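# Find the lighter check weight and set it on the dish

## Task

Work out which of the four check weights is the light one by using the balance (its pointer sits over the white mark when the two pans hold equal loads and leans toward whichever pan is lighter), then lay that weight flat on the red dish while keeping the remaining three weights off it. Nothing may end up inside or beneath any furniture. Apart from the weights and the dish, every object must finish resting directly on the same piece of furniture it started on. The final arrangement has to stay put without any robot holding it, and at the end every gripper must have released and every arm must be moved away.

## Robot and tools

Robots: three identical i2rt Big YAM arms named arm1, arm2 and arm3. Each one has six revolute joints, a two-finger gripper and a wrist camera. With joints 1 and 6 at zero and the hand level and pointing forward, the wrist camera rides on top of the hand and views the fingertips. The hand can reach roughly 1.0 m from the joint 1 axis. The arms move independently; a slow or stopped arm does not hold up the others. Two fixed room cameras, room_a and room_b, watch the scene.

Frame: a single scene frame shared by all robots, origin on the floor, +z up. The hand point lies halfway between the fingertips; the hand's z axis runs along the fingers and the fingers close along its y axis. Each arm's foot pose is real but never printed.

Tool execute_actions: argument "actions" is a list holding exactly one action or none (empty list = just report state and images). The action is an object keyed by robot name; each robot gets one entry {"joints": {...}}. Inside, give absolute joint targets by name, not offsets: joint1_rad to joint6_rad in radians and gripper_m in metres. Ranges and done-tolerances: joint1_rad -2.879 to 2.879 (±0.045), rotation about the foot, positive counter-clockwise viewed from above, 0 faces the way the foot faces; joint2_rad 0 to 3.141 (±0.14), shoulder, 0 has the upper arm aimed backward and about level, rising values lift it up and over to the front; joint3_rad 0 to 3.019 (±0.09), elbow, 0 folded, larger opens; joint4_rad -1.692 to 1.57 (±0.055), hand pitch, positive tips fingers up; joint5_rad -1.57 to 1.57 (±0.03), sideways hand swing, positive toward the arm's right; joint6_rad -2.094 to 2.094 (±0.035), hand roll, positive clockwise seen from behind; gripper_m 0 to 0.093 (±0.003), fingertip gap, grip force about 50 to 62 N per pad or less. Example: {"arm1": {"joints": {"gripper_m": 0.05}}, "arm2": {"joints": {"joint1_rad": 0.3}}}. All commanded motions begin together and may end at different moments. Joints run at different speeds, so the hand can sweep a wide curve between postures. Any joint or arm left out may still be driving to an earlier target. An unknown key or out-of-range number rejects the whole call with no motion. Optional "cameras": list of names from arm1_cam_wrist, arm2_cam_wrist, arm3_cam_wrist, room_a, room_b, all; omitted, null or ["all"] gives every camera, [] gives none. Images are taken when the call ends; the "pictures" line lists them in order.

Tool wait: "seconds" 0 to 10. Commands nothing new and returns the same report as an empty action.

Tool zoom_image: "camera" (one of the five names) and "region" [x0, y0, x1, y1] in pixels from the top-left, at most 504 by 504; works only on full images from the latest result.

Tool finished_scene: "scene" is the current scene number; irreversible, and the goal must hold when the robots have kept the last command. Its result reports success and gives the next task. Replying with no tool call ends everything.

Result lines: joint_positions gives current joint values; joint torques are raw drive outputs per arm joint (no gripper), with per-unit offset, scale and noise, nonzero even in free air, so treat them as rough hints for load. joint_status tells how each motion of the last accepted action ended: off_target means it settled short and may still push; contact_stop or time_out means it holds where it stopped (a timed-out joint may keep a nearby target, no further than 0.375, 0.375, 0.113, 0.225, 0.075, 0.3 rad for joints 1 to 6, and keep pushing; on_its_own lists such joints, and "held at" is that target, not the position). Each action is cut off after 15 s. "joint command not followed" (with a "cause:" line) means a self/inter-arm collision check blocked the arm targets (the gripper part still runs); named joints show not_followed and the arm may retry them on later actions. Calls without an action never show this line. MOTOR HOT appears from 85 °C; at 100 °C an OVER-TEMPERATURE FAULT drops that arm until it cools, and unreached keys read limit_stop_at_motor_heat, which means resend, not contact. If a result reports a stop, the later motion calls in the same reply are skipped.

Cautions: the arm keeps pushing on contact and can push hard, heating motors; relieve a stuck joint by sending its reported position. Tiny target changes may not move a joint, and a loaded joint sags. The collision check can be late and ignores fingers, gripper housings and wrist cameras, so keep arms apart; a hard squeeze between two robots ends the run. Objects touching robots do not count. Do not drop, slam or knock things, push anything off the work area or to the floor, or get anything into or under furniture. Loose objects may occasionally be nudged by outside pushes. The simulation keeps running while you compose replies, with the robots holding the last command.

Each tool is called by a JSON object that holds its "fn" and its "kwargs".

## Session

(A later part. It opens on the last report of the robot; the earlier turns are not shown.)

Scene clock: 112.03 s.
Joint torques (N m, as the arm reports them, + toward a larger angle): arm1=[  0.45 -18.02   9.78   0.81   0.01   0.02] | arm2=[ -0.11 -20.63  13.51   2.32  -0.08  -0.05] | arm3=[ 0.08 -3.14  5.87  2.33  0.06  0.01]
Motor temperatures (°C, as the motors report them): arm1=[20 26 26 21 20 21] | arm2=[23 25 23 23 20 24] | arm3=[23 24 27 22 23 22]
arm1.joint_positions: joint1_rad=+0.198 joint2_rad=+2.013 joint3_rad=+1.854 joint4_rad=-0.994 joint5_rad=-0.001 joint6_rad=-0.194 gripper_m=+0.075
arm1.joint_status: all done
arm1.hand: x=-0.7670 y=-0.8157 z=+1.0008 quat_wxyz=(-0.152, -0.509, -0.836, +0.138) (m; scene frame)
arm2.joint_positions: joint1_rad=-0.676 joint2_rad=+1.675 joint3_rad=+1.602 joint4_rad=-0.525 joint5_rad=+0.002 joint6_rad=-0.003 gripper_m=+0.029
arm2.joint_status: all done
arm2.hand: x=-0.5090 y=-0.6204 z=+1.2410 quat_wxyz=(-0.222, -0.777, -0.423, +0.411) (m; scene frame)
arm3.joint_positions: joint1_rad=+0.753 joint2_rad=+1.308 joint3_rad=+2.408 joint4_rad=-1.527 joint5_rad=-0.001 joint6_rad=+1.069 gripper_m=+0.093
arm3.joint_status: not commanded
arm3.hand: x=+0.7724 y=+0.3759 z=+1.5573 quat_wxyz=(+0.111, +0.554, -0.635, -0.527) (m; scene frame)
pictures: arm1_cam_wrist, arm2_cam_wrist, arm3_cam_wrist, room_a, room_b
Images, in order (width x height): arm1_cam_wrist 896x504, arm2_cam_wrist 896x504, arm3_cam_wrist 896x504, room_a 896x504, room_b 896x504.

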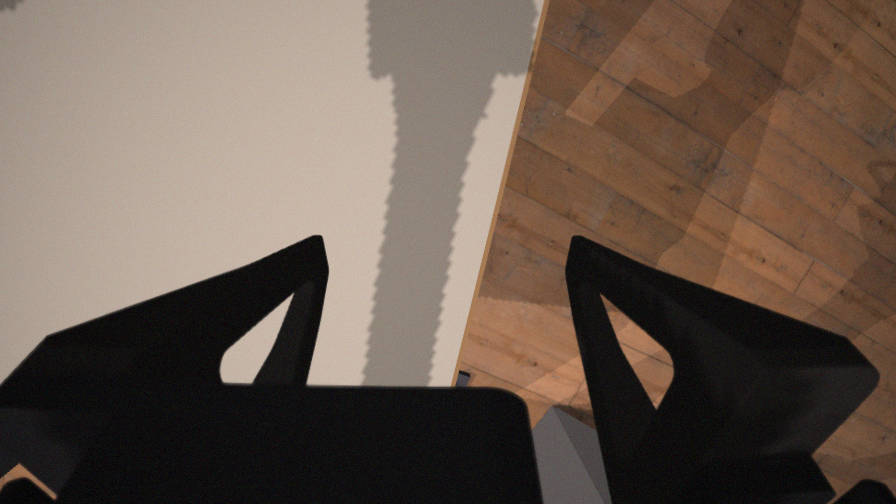

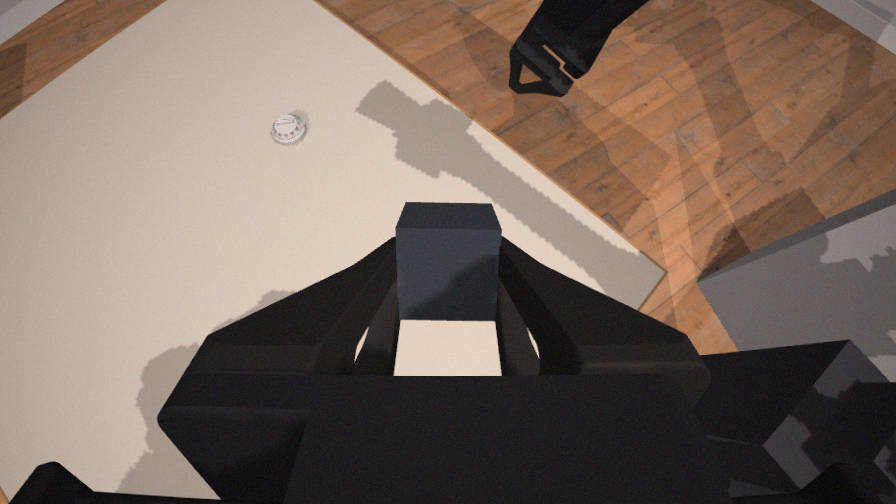

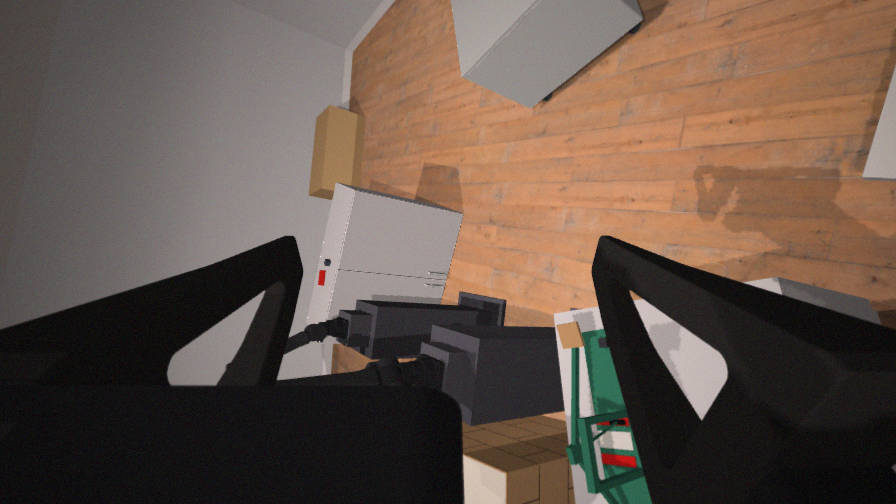

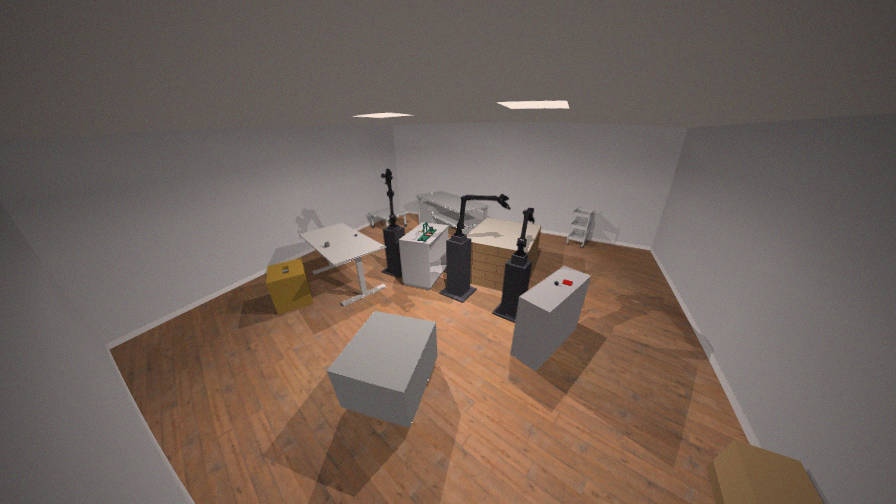

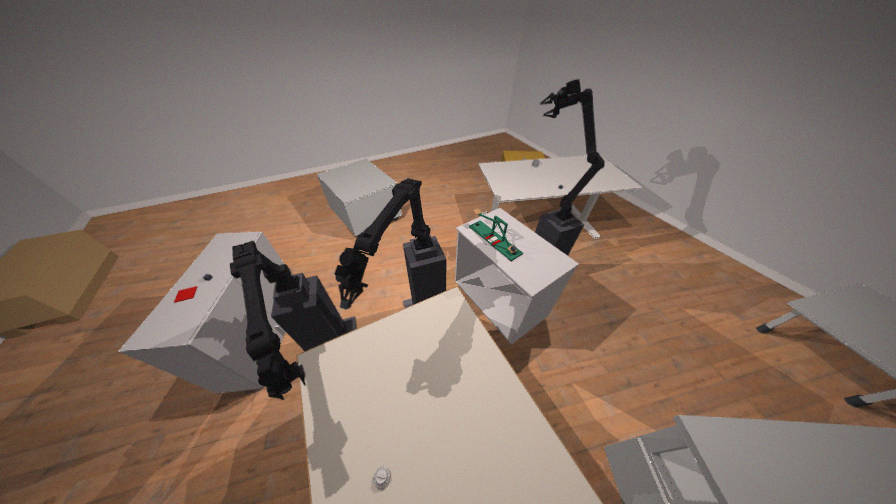

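{"fn": "execute_actions", "kwargs": {"actions": [{"arm1":{"joints":{"joint2_rad":2.2}},"arm2":{"joints":{"joint2_rad":2.372}}}], "cameras": ["arm1_cam_wrist","arm2_cam_wrist","room_b"]}}

Scene clock: 114.70 s.
Joint torques (N m, as the arm reports them, + toward a larger angle): arm1=[  0.47 -20.42   9.11   0.53   0.01   0.01] | arm2=[  0.21 -24.21  10.23   1.19  -0.09  -0.04] | arm3=[-0.07 -3.12  5.9   2.34  0.06  0.02]
Motor temperatures (°C, as the motors report them): arm1=[20 26 26 21 20 21] | arm2=[23 25 23 23 20 24] | arm3=[23 24 27 22 23 22]
arm1.joint_positions: joint1_rad=+0.198 joint2_rad=+2.224 joint3_rad=+1.854 joint4_rad=-0.996 joint5_rad=-0.001 joint6_rad=-0.194 gripper_m=+0.075
arm1.joint_status: all done
arm1.hand: x=-0.7698 y=-0.8054 z=+0.8541 quat_wxyz=(-0.075, -0.517, -0.850, +0.067) (m; scene frame)
arm2.joint_positions: joint1_rad=-0.676 joint2_rad=+2.384 joint3_rad=+1.590 joint4_rad=-0.518 joint5_rad=+0.002 joint6_rad=-0.003 gripper_m=+0.029
arm2.joint_status: all done
arm2.hand: x=-0.4879 y=-0.5882 z=+0.7386 quat_wxyz=(-0.061, -0.871, -0.474, +0.114) (m; scene frame)
arm3.joint_positions: joint1_rad=+0.753 joint2_rad=+1.308 joint3_rad=+2.408 joint4_rad=-1.527 joint5_rad=-0.001 joint6_rad=+1.069 gripper_m=+0.093
arm3.joint_status: not commanded
arm3.hand: x=+0.7724 y=+0.3759 z=+1.5573 quat_wxyz=(+0.111, +0.554, -0.635, -0.527) (m; scene frame)
pictures: arm1_cam_wrist, arm2_cam_wrist, room_b
Images, in order (width x height): arm1_cam_wrist 896x504, arm2_cam_wrist 896x504, room_b 896x504.

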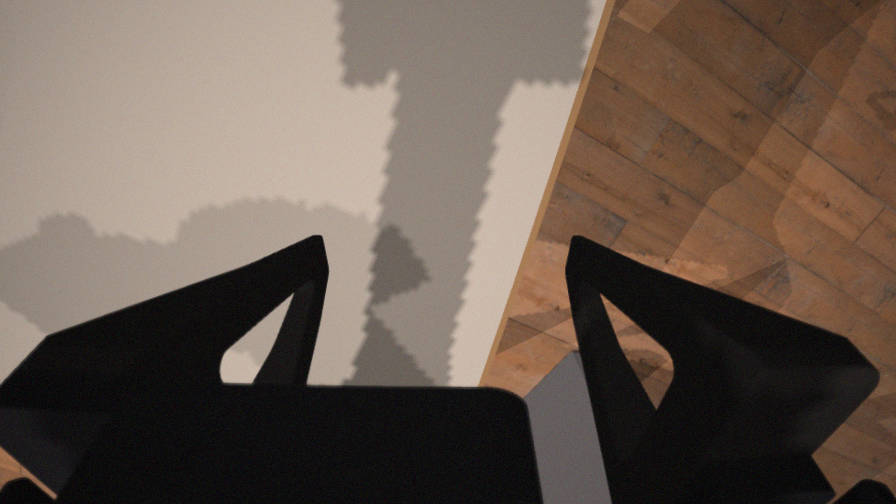

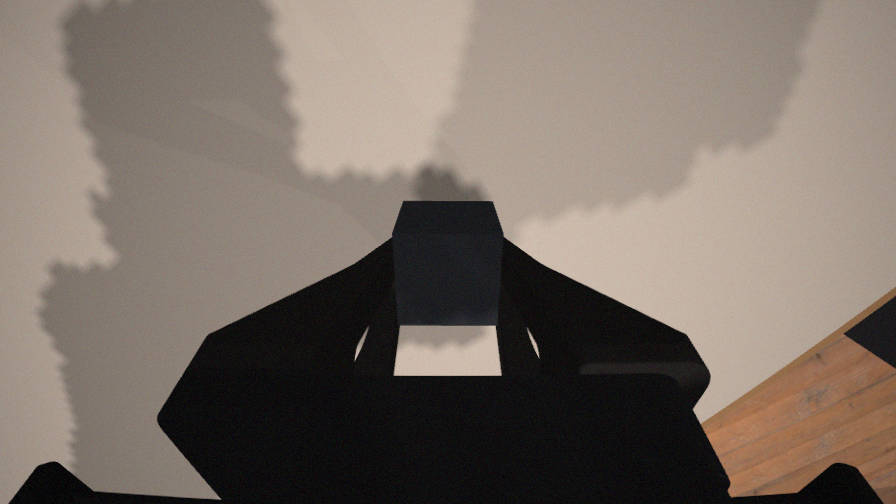

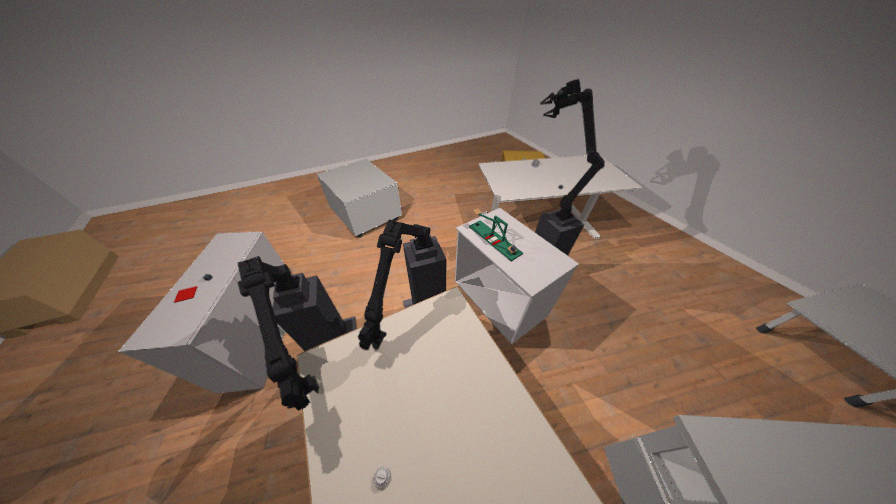

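{"fn": "execute_actions", "kwargs": {"actions": [{"arm2":{"joints":{"joint2_rad":2.395,"gripper_m":0.07}}}], "cameras": ["arm2_cam_wrist","room_b"]}}

Scene clock: 115.63 s.
Joint torques (N m, as the arm reports them, + toward a larger angle): arm1=[  0.51 -20.31   9.11   0.54   0.01   0.01] | arm2=[  0.29 -22.49  10.32   1.2   -0.09  -0.03] | arm3=[ 0.01 -3.1   5.91  2.31  0.05  0.01]
Motor temperatures (°C, as the motors report them): arm1=[20 26 26 21 20 21] | arm2=[23 26 23 23 20 24] | arm3=[23 24 27 22 23 22]
arm1.joint_positions: joint1_rad=+0.198 joint2_rad=+2.224 joint3_rad=+1.854 joint4_rad=-0.996 joint5_rad=-0.001 joint6_rad=-0.194 gripper_m=+0.075
arm1.joint_status: not commanded
arm1.hand: x=-0.7698 y=-0.8054 z=+0.8541 quat_wxyz=(-0.075, -0.517, -0.850, +0.067) (m; scene frame)
arm2.joint_positions: joint1_rad=-0.676 joint2_rad=+2.385 joint3_rad=+1.590 joint4_rad=-0.518 joint5_rad=+0.002 joint6_rad=-0.003 gripper_m=+0.070
arm2.joint_status: all done
arm2.hand: x=-0.4877 y=-0.5879 z=+0.7378 quat_wxyz=(-0.061, -0.871, -0.474, +0.114) (m; scene frame)
arm3.joint_positions: joint1_rad=+0.753 joint2_rad=+1.308 joint3_rad=+2.408 joint4_rad=-1.527 joint5_rad=-0.001 joint6_rad=+1.069 gripper_m=+0.093
arm3.joint_status: not commanded
arm3.hand: x=+0.7724 y=+0.3759 z=+1.5573 quat_wxyz=(+0.111, +0.554, -0.635, -0.527) (m; scene frame)
pictures: arm2_cam_wrist, room_b
Images, in order (width x height): arm2_cam_wrist 896x504, room_b 896x504.

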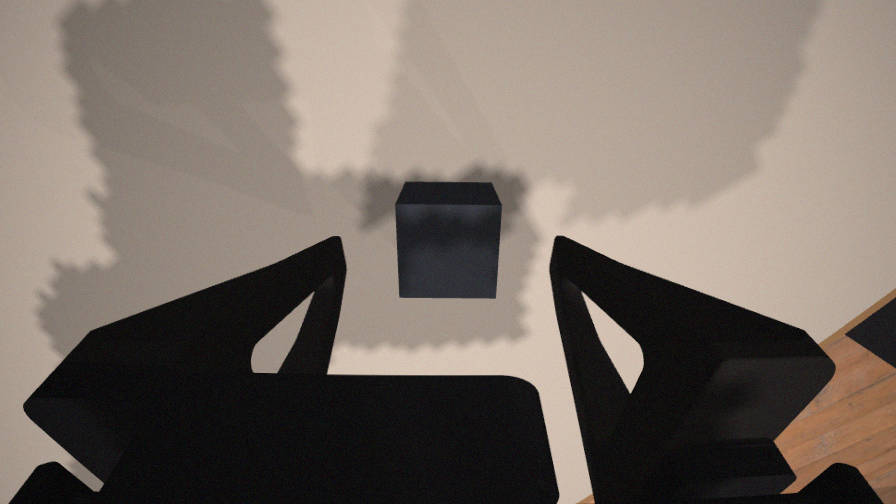

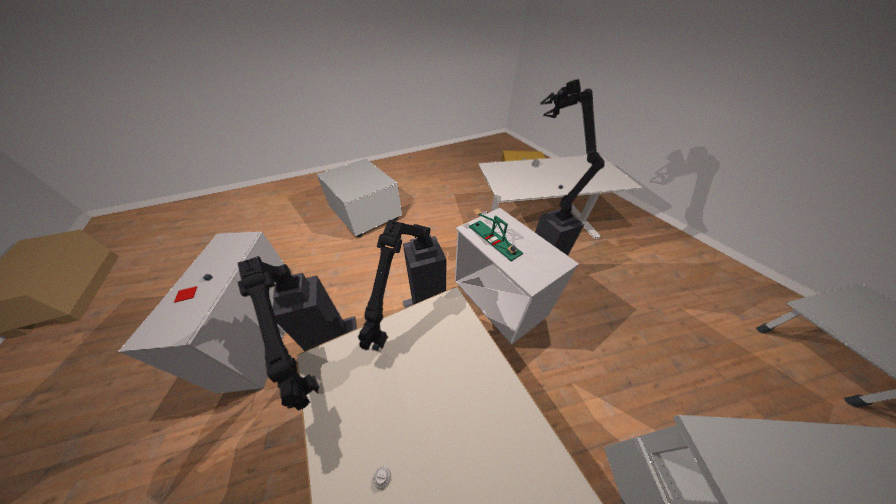

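{"fn": "execute_actions", "kwargs": {"actions": [{"arm1":{"joints":{"joint1_rad":0.715,"joint2_rad":2.30,"joint4_rad":-1.02}},"arm2":{"joints":{"joint1_rad":0.1,"joint2_rad":2.0,"joint3_rad":1.75,"gripper_m":0.093}}}], "cameras": ["arm1_cam_wrist","room_b"]}}

Scene clock: 119.97 s.
Joint torques (N m, as the arm reports them, + toward a larger angle): arm1=[  0.36 -19.18   8.75   0.21  -0.01   0.03] | arm2=[  0.4  -24.32  12.62   1.58   0.02   0.  ] | arm3=[ 0.03 -3.06  5.92  2.32  0.06  0.01]
Motor temperatures (°C, as the motors report them): arm1=[20 26 26 21 20 21] | arm2=[23 26 23 23 20 24] | arm3=[23 24 27 22 23 22]
arm1.joint_positions: joint1_rad=+0.716 joint2_rad=+2.306 joint3_rad=+1.854 joint4_rad=-1.012 joint5_rad=-0.001 joint6_rad=-0.195 gripper_m=+0.075
arm1.joint_status: all done
arm1.hand: x=-0.4692 y=-0.6061 z=+0.7983 quat_wxyz=(-0.047, -0.283, -0.958, +0.023) (m; scene frame)
arm2.joint_positions: joint1_rad=+0.096 joint2_rad=+2.013 joint3_rad=+1.733 joint4_rad=-0.509 joint5_rad=-0.002 joint6_rad=-0.006 gripper_m=+0.093
arm2.joint_status: all done
arm2.hand: x=+0.0324 y=-0.7937 z=+1.0708 quat_wxyz=(-0.294, -0.584, -0.716, +0.242) (m; scene frame)
arm3.joint_positions: joint1_rad=+0.753 joint2_rad=+1.308 joint3_rad=+2.408 joint4_rad=-1.527 joint5_rad=-0.001 joint6_rad=+1.069 gripper_m=+0.093
arm3.joint_status: not commanded
arm3.hand: x=+0.7724 y=+0.3759 z=+1.5573 quat_wxyz=(+0.111, +0.554, -0.635, -0.527) (m; scene frame)
pictures: arm1_cam_wrist, room_b
Images, in order (width x height): arm1_cam_wrist 896x504, room_b 896x504.

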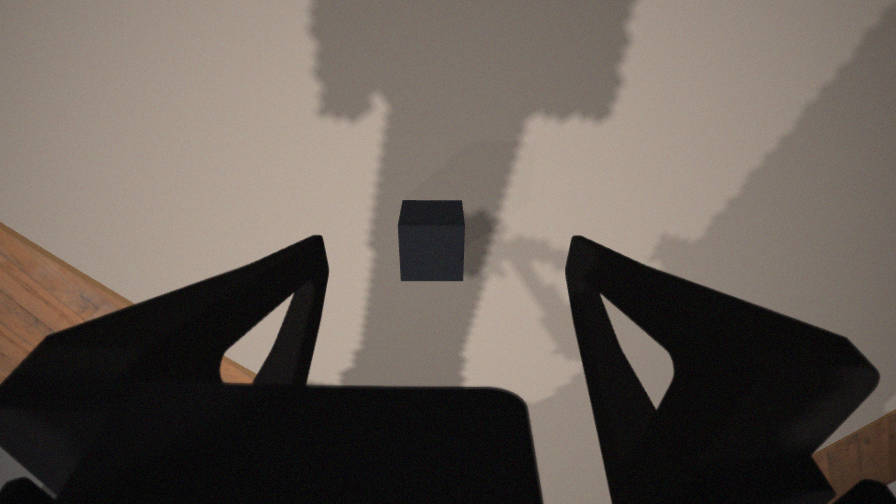

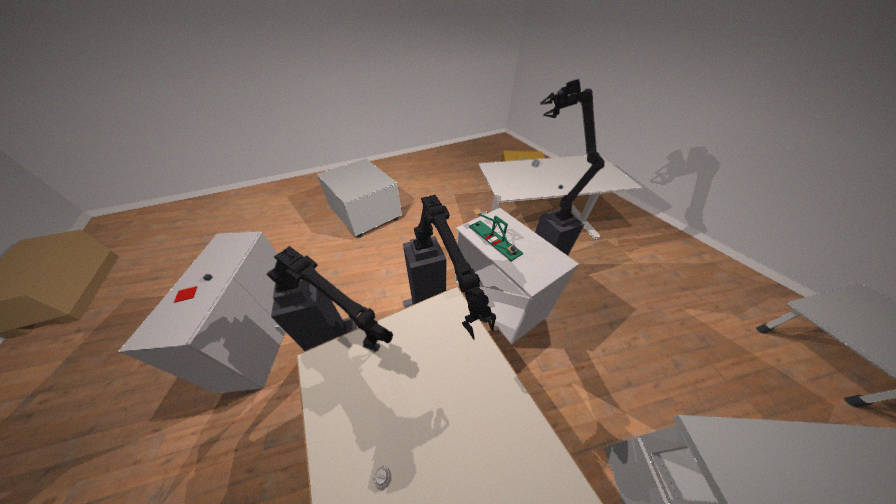

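{"fn": "zoom_image", "kwargs": {"camera": "arm1_cam_wrist", "region": [370, 180, 510, 300]}}

Region (370, 180, 510, 300) of arm1_cam_wrist's 896x504 image, scaled by 3.600, with more detail than that image has; it fills the top 432 rows of this view, and the rest is white.

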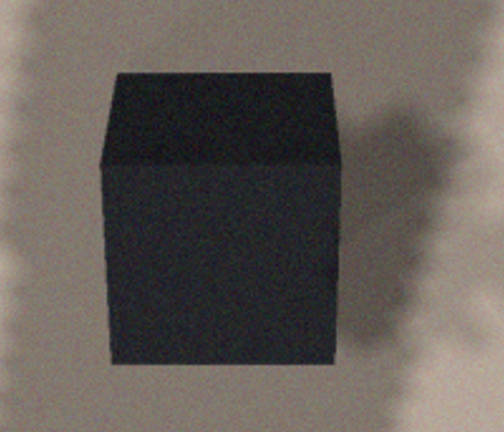

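{"fn": "execute_actions", "kwargs": {"actions": [{"arm1":{"joints":{"joint2_rad":2.405,"joint4_rad":-1.055,"gripper_m":0.05}}}], "cameras": ["arm1_cam_wrist"]}}

Scene clock: 122.63 s.
Joint torques (N m, as the arm reports them, + toward a larger angle): arm1=[  0.3  -19.82   8.19   0.    -0.01   0.02] | arm2=[  0.27 -24.15  12.6    1.57   0.03  -0.01] | arm3=[ 0.08 -3.05  5.9   2.35  0.06  0.  ]
Motor temperatures (°C, as the motors report them): arm1=[20 26 26 21 20 21] | arm2=[23 26 23 23 20 24] | arm3=[23 24 27 22 23 22]
arm1.joint_positions: joint1_rad=+0.716 joint2_rad=+2.417 joint3_rad=+1.854 joint4_rad=-1.049 joint5_rad=-0.001 joint6_rad=-0.195 gripper_m=+0.050
arm1.joint_status: all done
arm1.hand: x=-0.4927 y=-0.5830 z=+0.7250 quat_wxyz=(+0.019, -0.283, -0.959, -0.012) (m; scene frame)
arm2.joint_positions: joint1_rad=+0.096 joint2_rad=+2.013 joint3_rad=+1.733 joint4_rad=-0.509 joint5_rad=-0.002 joint6_rad=-0.006 gripper_m=+0.093
arm2.joint_status: not commanded
arm2.hand: x=+0.0324 y=-0.7937 z=+1.0708 quat_wxyz=(-0.294, -0.584, -0.716, +0.242) (m; scene frame)
arm3.joint_positions: joint1_rad=+0.753 joint2_rad=+1.308 joint3_rad=+2.408 joint4_rad=-1.527 joint5_rad=-0.001 joint6_rad=+1.069 gripper_m=+0.093
arm3.joint_status: not commanded
arm3.hand: x=+0.7724 y=+0.3759 z=+1.5573 quat_wxyz=(+0.111, +0.554, -0.635, -0.527) (m; scene frame)
pictures: arm1_cam_wrist
Images, in order (width x height): arm1_cam_wrist 896x504.

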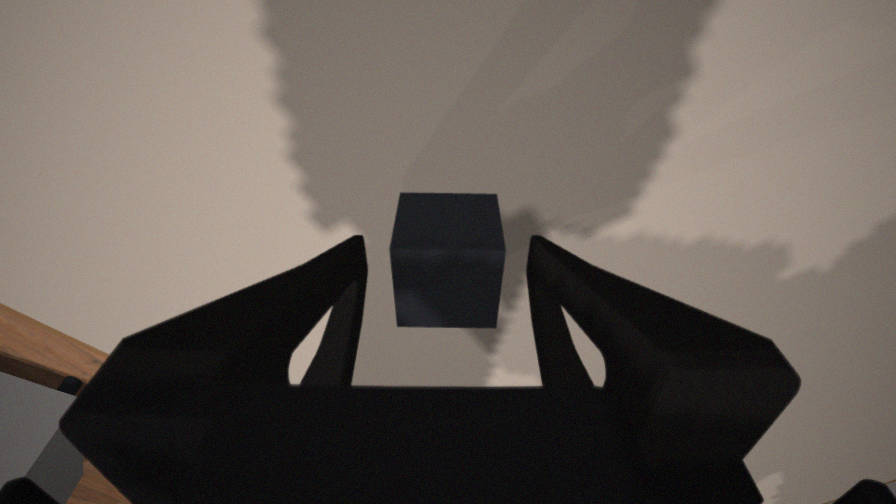

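{"fn": "execute_actions", "kwargs": {"actions": [{"arm1":{"joints":{"gripper_m":0.022}}}], "cameras": ["arm1_cam_wrist"]}}

Scene clock: 123.33 s.
Joint torques (N m, as the arm reports them, + toward a larger angle): arm1=[  0.32 -19.73   8.17   0.03   0.     0.02] | arm2=[  0.3  -24.14  12.57   1.59   0.03   0.  ] | arm3=[ 0.22 -3.09  5.9   2.35  0.06  0.01]
Motor temperatures (°C, as the motors report them): arm1=[20 26 26 21 20 21] | arm2=[23 26 23 23 20 24] | arm3=[23 24 27 22 23 22]
arm1.joint_positions: joint1_rad=+0.716 joint2_rad=+2.417 joint3_rad=+1.854 joint4_rad=-1.049 joint5_rad=-0.001 joint6_rad=-0.195 gripper_m=+0.029
arm1.joint_status: gripper_m off_target (ended at +0.029, target +0.022)
arm1.hand: x=-0.4927 y=-0.5830 z=+0.7250 quat_wxyz=(+0.019, -0.283, -0.959, -0.012) (m; scene frame)
arm2.joint_positions: joint1_rad=+0.096 joint2_rad=+2.013 joint3_rad=+1.733 joint4_rad=-0.509 joint5_rad=-0.002 joint6_rad=-0.006 gripper_m=+0.093
arm2.joint_status: not commanded
arm2.hand: x=+0.0324 y=-0.7937 z=+1.0708 quat_wxyz=(-0.294, -0.584, -0.716, +0.242) (m; scene frame)
arm3.joint_positions: joint1_rad=+0.753 joint2_rad=+1.308 joint3_rad=+2.408 joint4_rad=-1.527 joint5_rad=-0.001 joint6_rad=+1.069 gripper_m=+0.093
arm3.joint_status: not commanded
arm3.hand: x=+0.7724 y=+0.3759 z=+1.5573 quat_wxyz=(+0.111, +0.554, -0.635, -0.527) (m; scene frame)
pictures: arm1_cam_wrist
Images, in order (width x height): arm1_cam_wrist 896x504.

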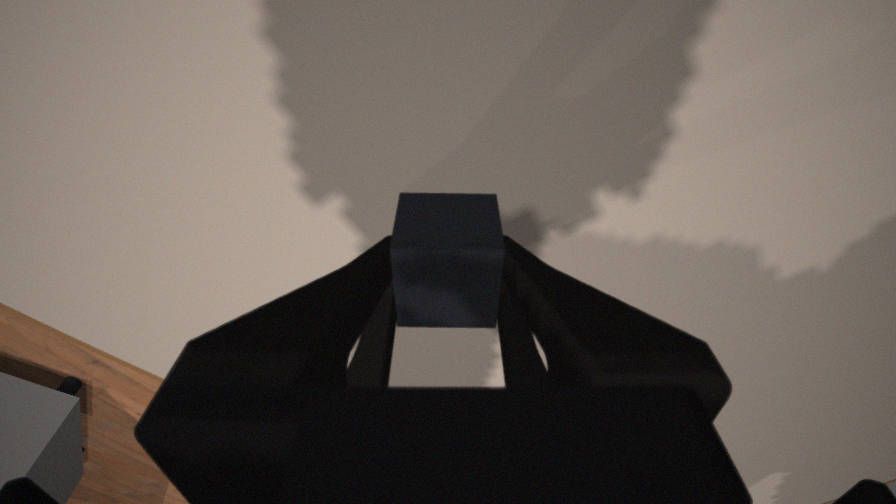

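{"fn": "execute_actions", "kwargs": {"actions": [{"arm1":{"joints":{"joint1_rad":-1.872,"joint2_rad":2.215,"joint3_rad":1.768,"joint4_rad":-1.10}}}], "cameras": ["arm1_cam_wrist","room_b"]}}

Scene clock: 126.63 s.
Joint torques (N m, as the arm reports them, + toward a larger angle): arm1=[ -0.28 -17.92   7.45   0.1   -0.08   0.03] | arm2=[  0.19 -24.29  12.61   1.56   0.03  -0.01] | arm3=[-0.01 -3.08  5.92  2.32  0.07  0.01]
Motor temperatures (°C, as the motors report them): arm1=[20 26 26 21 20 21] | arm2=[23 26 24 23 20 24] | arm3=[23 24 27 22 23 22]
arm1.joint_positions: joint1_rad=-1.868 joint2_rad=+2.216 joint3_rad=+1.761 joint4_rad=-1.093 joint5_rad=+0.002 joint6_rad=-0.195 gripper_m=+0.029
arm1.joint_status: all done
arm1.hand: x=-1.6069 y=+0.0156 z=+0.8245 quat_wxyz=(+0.005, -1.000, +0.008, +0.011) (m; scene frame)
arm2.joint_positions: joint1_rad=+0.096 joint2_rad=+2.013 joint3_rad=+1.733 joint4_rad=-0.509 joint5_rad=-0.002 joint6_rad=-0.006 gripper_m=+0.093
arm2.joint_status: not commanded
arm2.hand: x=+0.0324 y=-0.7937 z=+1.0708 quat_wxyz=(-0.294, -0.584, -0.716, +0.242) (m; scene frame)
arm3.joint_positions: joint1_rad=+0.753 joint2_rad=+1.308 joint3_rad=+2.408 joint4_rad=-1.527 joint5_rad=-0.001 joint6_rad=+1.069 gripper_m=+0.093
arm3.joint_status: not commanded
arm3.hand: x=+0.7724 y=+0.3759 z=+1.5573 quat_wxyz=(+0.111, +0.554, -0.635, -0.527) (m; scene frame)
pictures: arm1_cam_wrist, room_b
Images, in order (width x height): arm1_cam_wrist 896x504, room_b 896x504.

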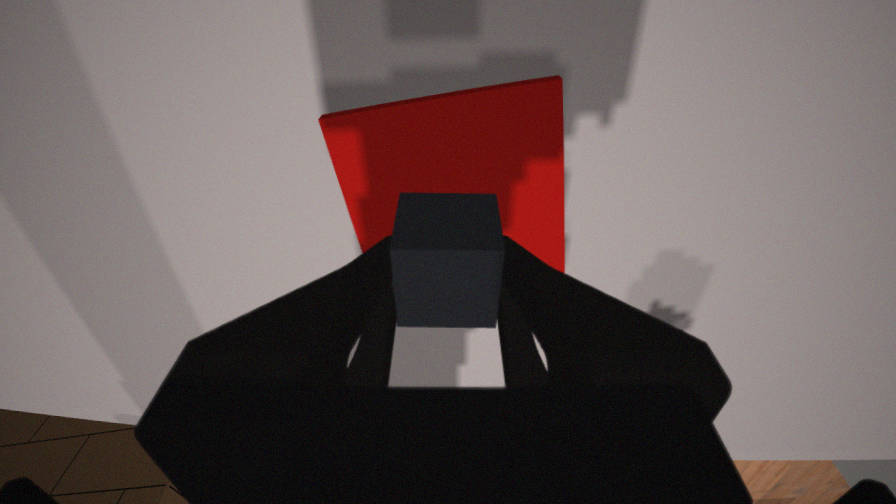

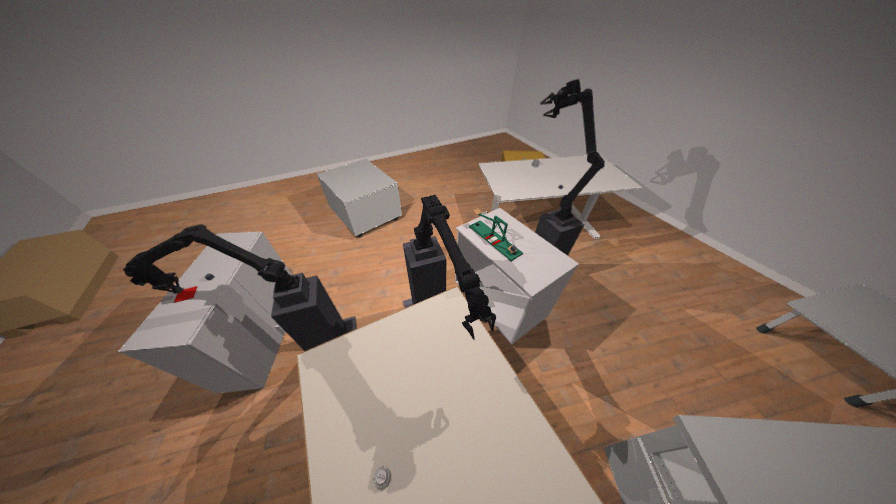

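{"fn": "execute_actions", "kwargs": {"actions": [{"arm1":{"joints":{"joint2_rad":2.272}}}], "cameras": ["arm1_cam_wrist"]}}

Scene clock: 127.90 s.
Joint torques (N m, as the arm reports them, + toward a larger angle): arm1=[ -0.16 -18.28   7.16   0.04  -0.07   0.02] | arm2=[  0.33 -24.25  12.62   1.57   0.03  -0.01] | arm3=[ 0.21 -2.97  5.91  2.32  0.05  0.  ]
Motor temperatures (°C, as the motors report them): arm1=[20 26 26 21 20 21] | arm2=[23 26 24 23 20 24] | arm3=[23 24 26 22 23 22]
arm1.joint_positions: joint1_rad=-1.868 joint2_rad=+2.274 joint3_rad=+1.761 joint4_rad=-1.094 joint5_rad=+0.001 joint6_rad=-0.195 gripper_m=+0.029
arm1.joint_status: all done
arm1.hand: x=-1.5969 y=+0.0136 z=+0.7880 quat_wxyz=(-0.001, -1.000, +0.008, -0.018) (m; scene frame)
arm2.joint_positions: joint1_rad=+0.096 joint2_rad=+2.013 joint3_rad=+1.733 joint4_rad=-0.509 joint5_rad=-0.002 joint6_rad=-0.006 gripper_m=+0.093
arm2.joint_status: not commanded
arm2.hand: x=+0.0324 y=-0.7937 z=+1.0708 quat_wxyz=(-0.294, -0.584, -0.716, +0.242) (m; scene frame)
arm3.joint_positions: joint1_rad=+0.753 joint2_rad=+1.308 joint3_rad=+2.408 joint4_rad=-1.527 joint5_rad=-0.001 joint6_rad=+1.069 gripper_m=+0.093
arm3.joint_status: not commanded
arm3.hand: x=+0.7724 y=+0.3759 z=+1.5573 quat_wxyz=(+0.111, +0.554, -0.635, -0.527) (m; scene frame)
pictures: arm1_cam_wrist
Images, in order (width x height): arm1_cam_wrist 896x504.

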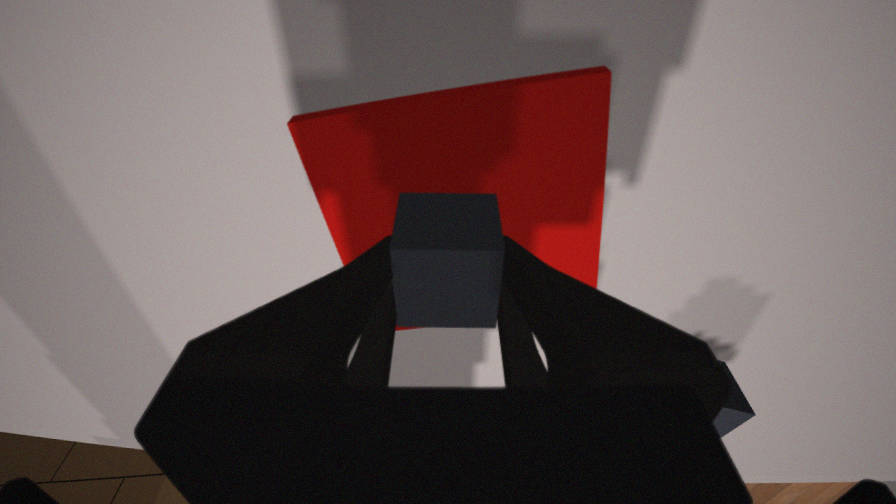

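{"fn": "execute_actions", "kwargs": {"actions": [{"arm1":{"joints":{"gripper_m":0.05}}}], "cameras": ["arm1_cam_wrist"]}}

{"fn": "execute_actions", "kwargs": {"actions": [{"arm1":{"joints":{"joint2_rad":1.95,"gripper_m":0.07}}}]}}

Scene clock: 128.67 s.
Joint torques (N m, as the arm reports them, + toward a larger angle): arm1=[ -0.14 -18.21   7.15   0.03  -0.07   0.02] | arm2=[  0.31 -24.16  12.61   1.57   0.03  -0.01] | arm3=[ 0.04 -3.16  5.93  2.31  0.06  0.01]
Motor temperatures (°C, as the motors report them): arm1=[20 26 26 21 20 21] | arm2=[23 26 24 23 20 24] | arm3=[23 24 26 22 23 22]
arm1.joint_positions: joint1_rad=-1.868 joint2_rad=+2.274 joint3_rad=+1.761 joint4_rad=-1.094 joint5_rad=+0.001 joint6_rad=-0.195 gripper_m=+0.050
arm1.joint_status: all done
arm1.hand: x=-1.5969 y=+0.0136 z=+0.7880 quat_wxyz=(-0.001, -1.000, +0.008, -0.018) (m; scene frame)
arm2.joint_positions: joint1_rad=+0.096 joint2_rad=+2.013 joint3_rad=+1.733 joint4_rad=-0.509 joint5_rad=-0.002 joint6_rad=-0.006 gripper_m=+0.093
arm2.joint_status: not commanded
arm2.hand: x=+0.0324 y=-0.7937 z=+1.0708 quat_wxyz=(-0.294, -0.584, -0.716, +0.242) (m; scene frame)
arm3.joint_positions: joint1_rad=+0.753 joint2_rad=+1.308 joint3_rad=+2.408 joint4_rad=-1.527 joint5_rad=-0.001 joint6_rad=+1.069 gripper_m=+0.093
arm3.joint_status: not commanded
arm3.hand: x=+0.7724 y=+0.3759 z=+1.5573 quat_wxyz=(+0.111, +0.554, -0.635, -0.527) (m; scene frame)
pictures: arm1_cam_wrist
Images, in order (width x height): arm1_cam_wrist 896x504.

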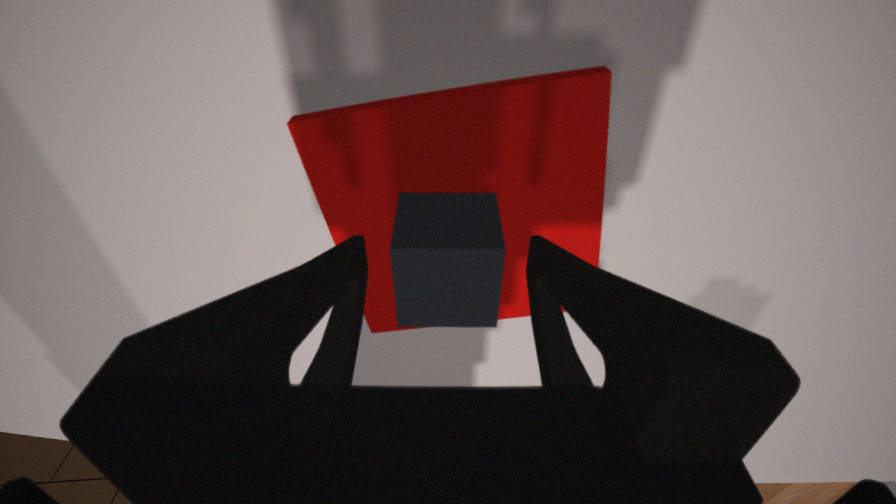

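Scene clock: 130.27 s.
Joint torques (N m, as the arm reports them, + toward a larger angle): arm1=[ -0.13 -16.21   8.71   0.62  -0.06   0.03] | arm2=[  0.29 -24.06  12.6    1.58   0.04  -0.01] | arm3=[ 0.07 -3.01  5.88  2.3   0.07  0.  ]
Motor temperatures (°C, as the motors report them): arm1=[20 26 26 21 20 21] | arm2=[23 26 24 23 20 24] | arm3=[23 24 26 22 23 22]
arm1.joint_positions: joint1_rad=-1.868 joint2_rad=+1.951 joint3_rad=+1.755 joint4_rad=-1.095 joint5_rad=+0.001 joint6_rad=-0.195 gripper_m=+0.070
arm1.joint_status: all done
arm1.hand: x=-1.6221 y=+0.0182 z=+0.9927 quat_wxyz=(+0.031, -0.990, +0.008, +0.137) (m; scene frame)
arm2.joint_positions: joint1_rad=+0.096 joint2_rad=+2.013 joint3_rad=+1.733 joint4_rad=-0.509 joint5_rad=-0.002 joint6_rad=-0.006 gripper_m=+0.093
arm2.joint_status: not commanded
arm2.hand: x=+0.0324 y=-0.7937 z=+1.0708 quat_wxyz=(-0.294, -0.584, -0.716, +0.242) (m; scene frame)
arm3.joint_positions: joint1_rad=+0.753 joint2_rad=+1.308 joint3_rad=+2.408 joint4_rad=-1.527 joint5_rad=-0.001 joint6_rad=+1.069 gripper_m=+0.093
arm3.joint_status: not commanded
arm3.hand: x=+0.7724 y=+0.3759 z=+1.5573 quat_wxyz=(+0.111, +0.554, -0.635, -0.527) (m; scene frame)
pictures: arm1_cam_wrist, arm2_cam_wrist, arm3_cam_wrist, room_a, room_b
Images, in order (width x height): arm1_cam_wrist 896x504, arm2_cam_wrist 896x504, arm3_cam_wrist 896x504, room_a 896x504, room_b 896x504.

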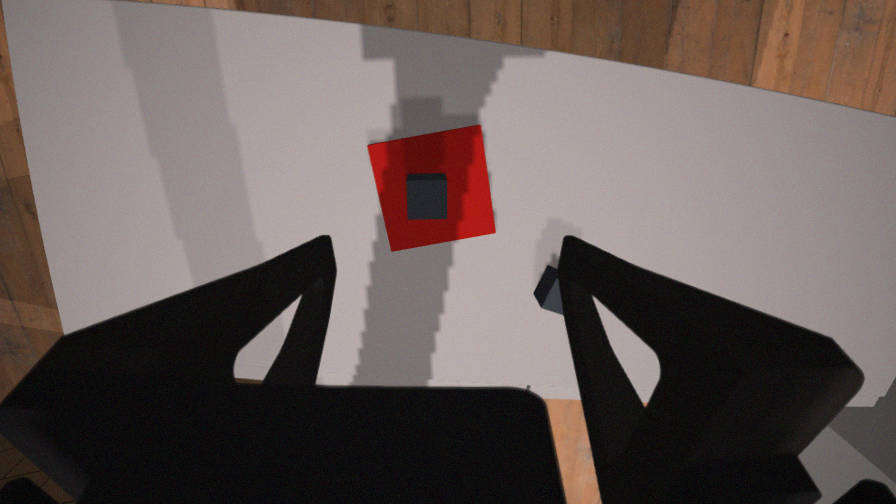

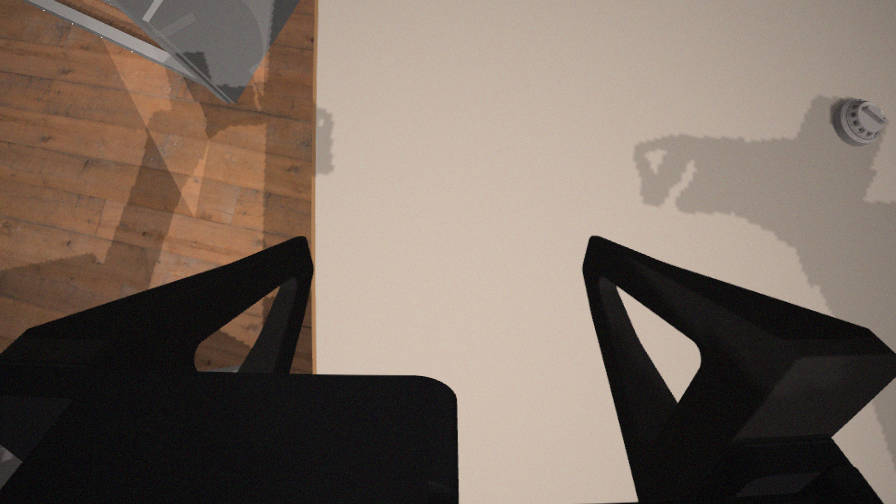

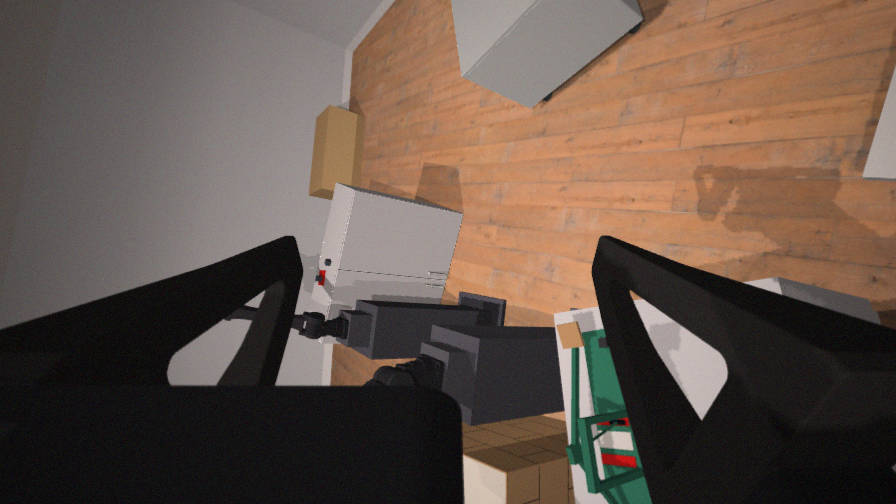

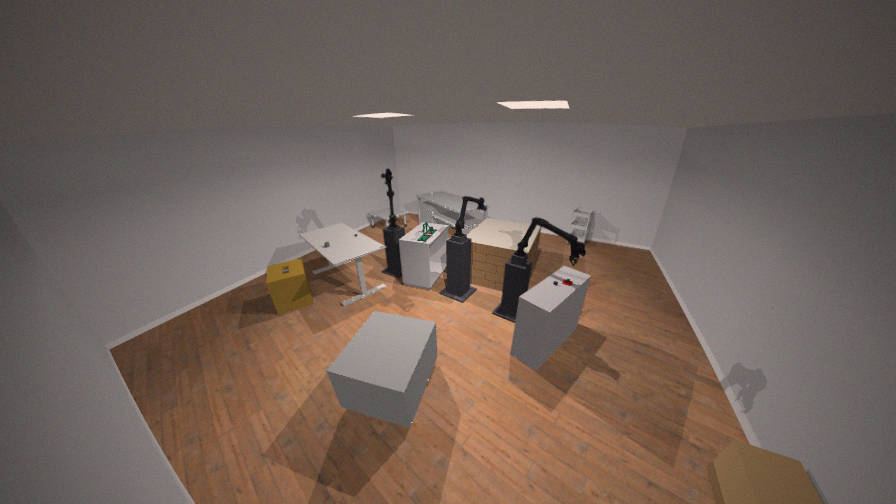

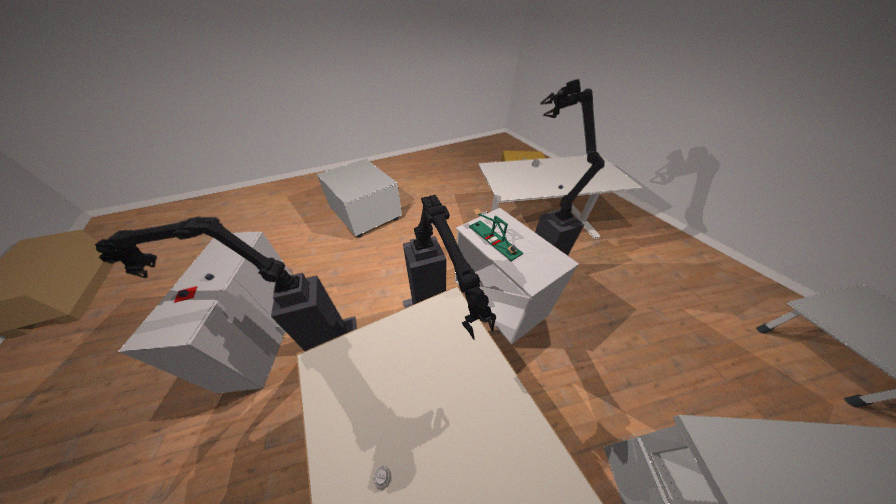

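{"fn": "finished_scene", "kwargs": {"scene": 1}}

The scene is finished: the task was done.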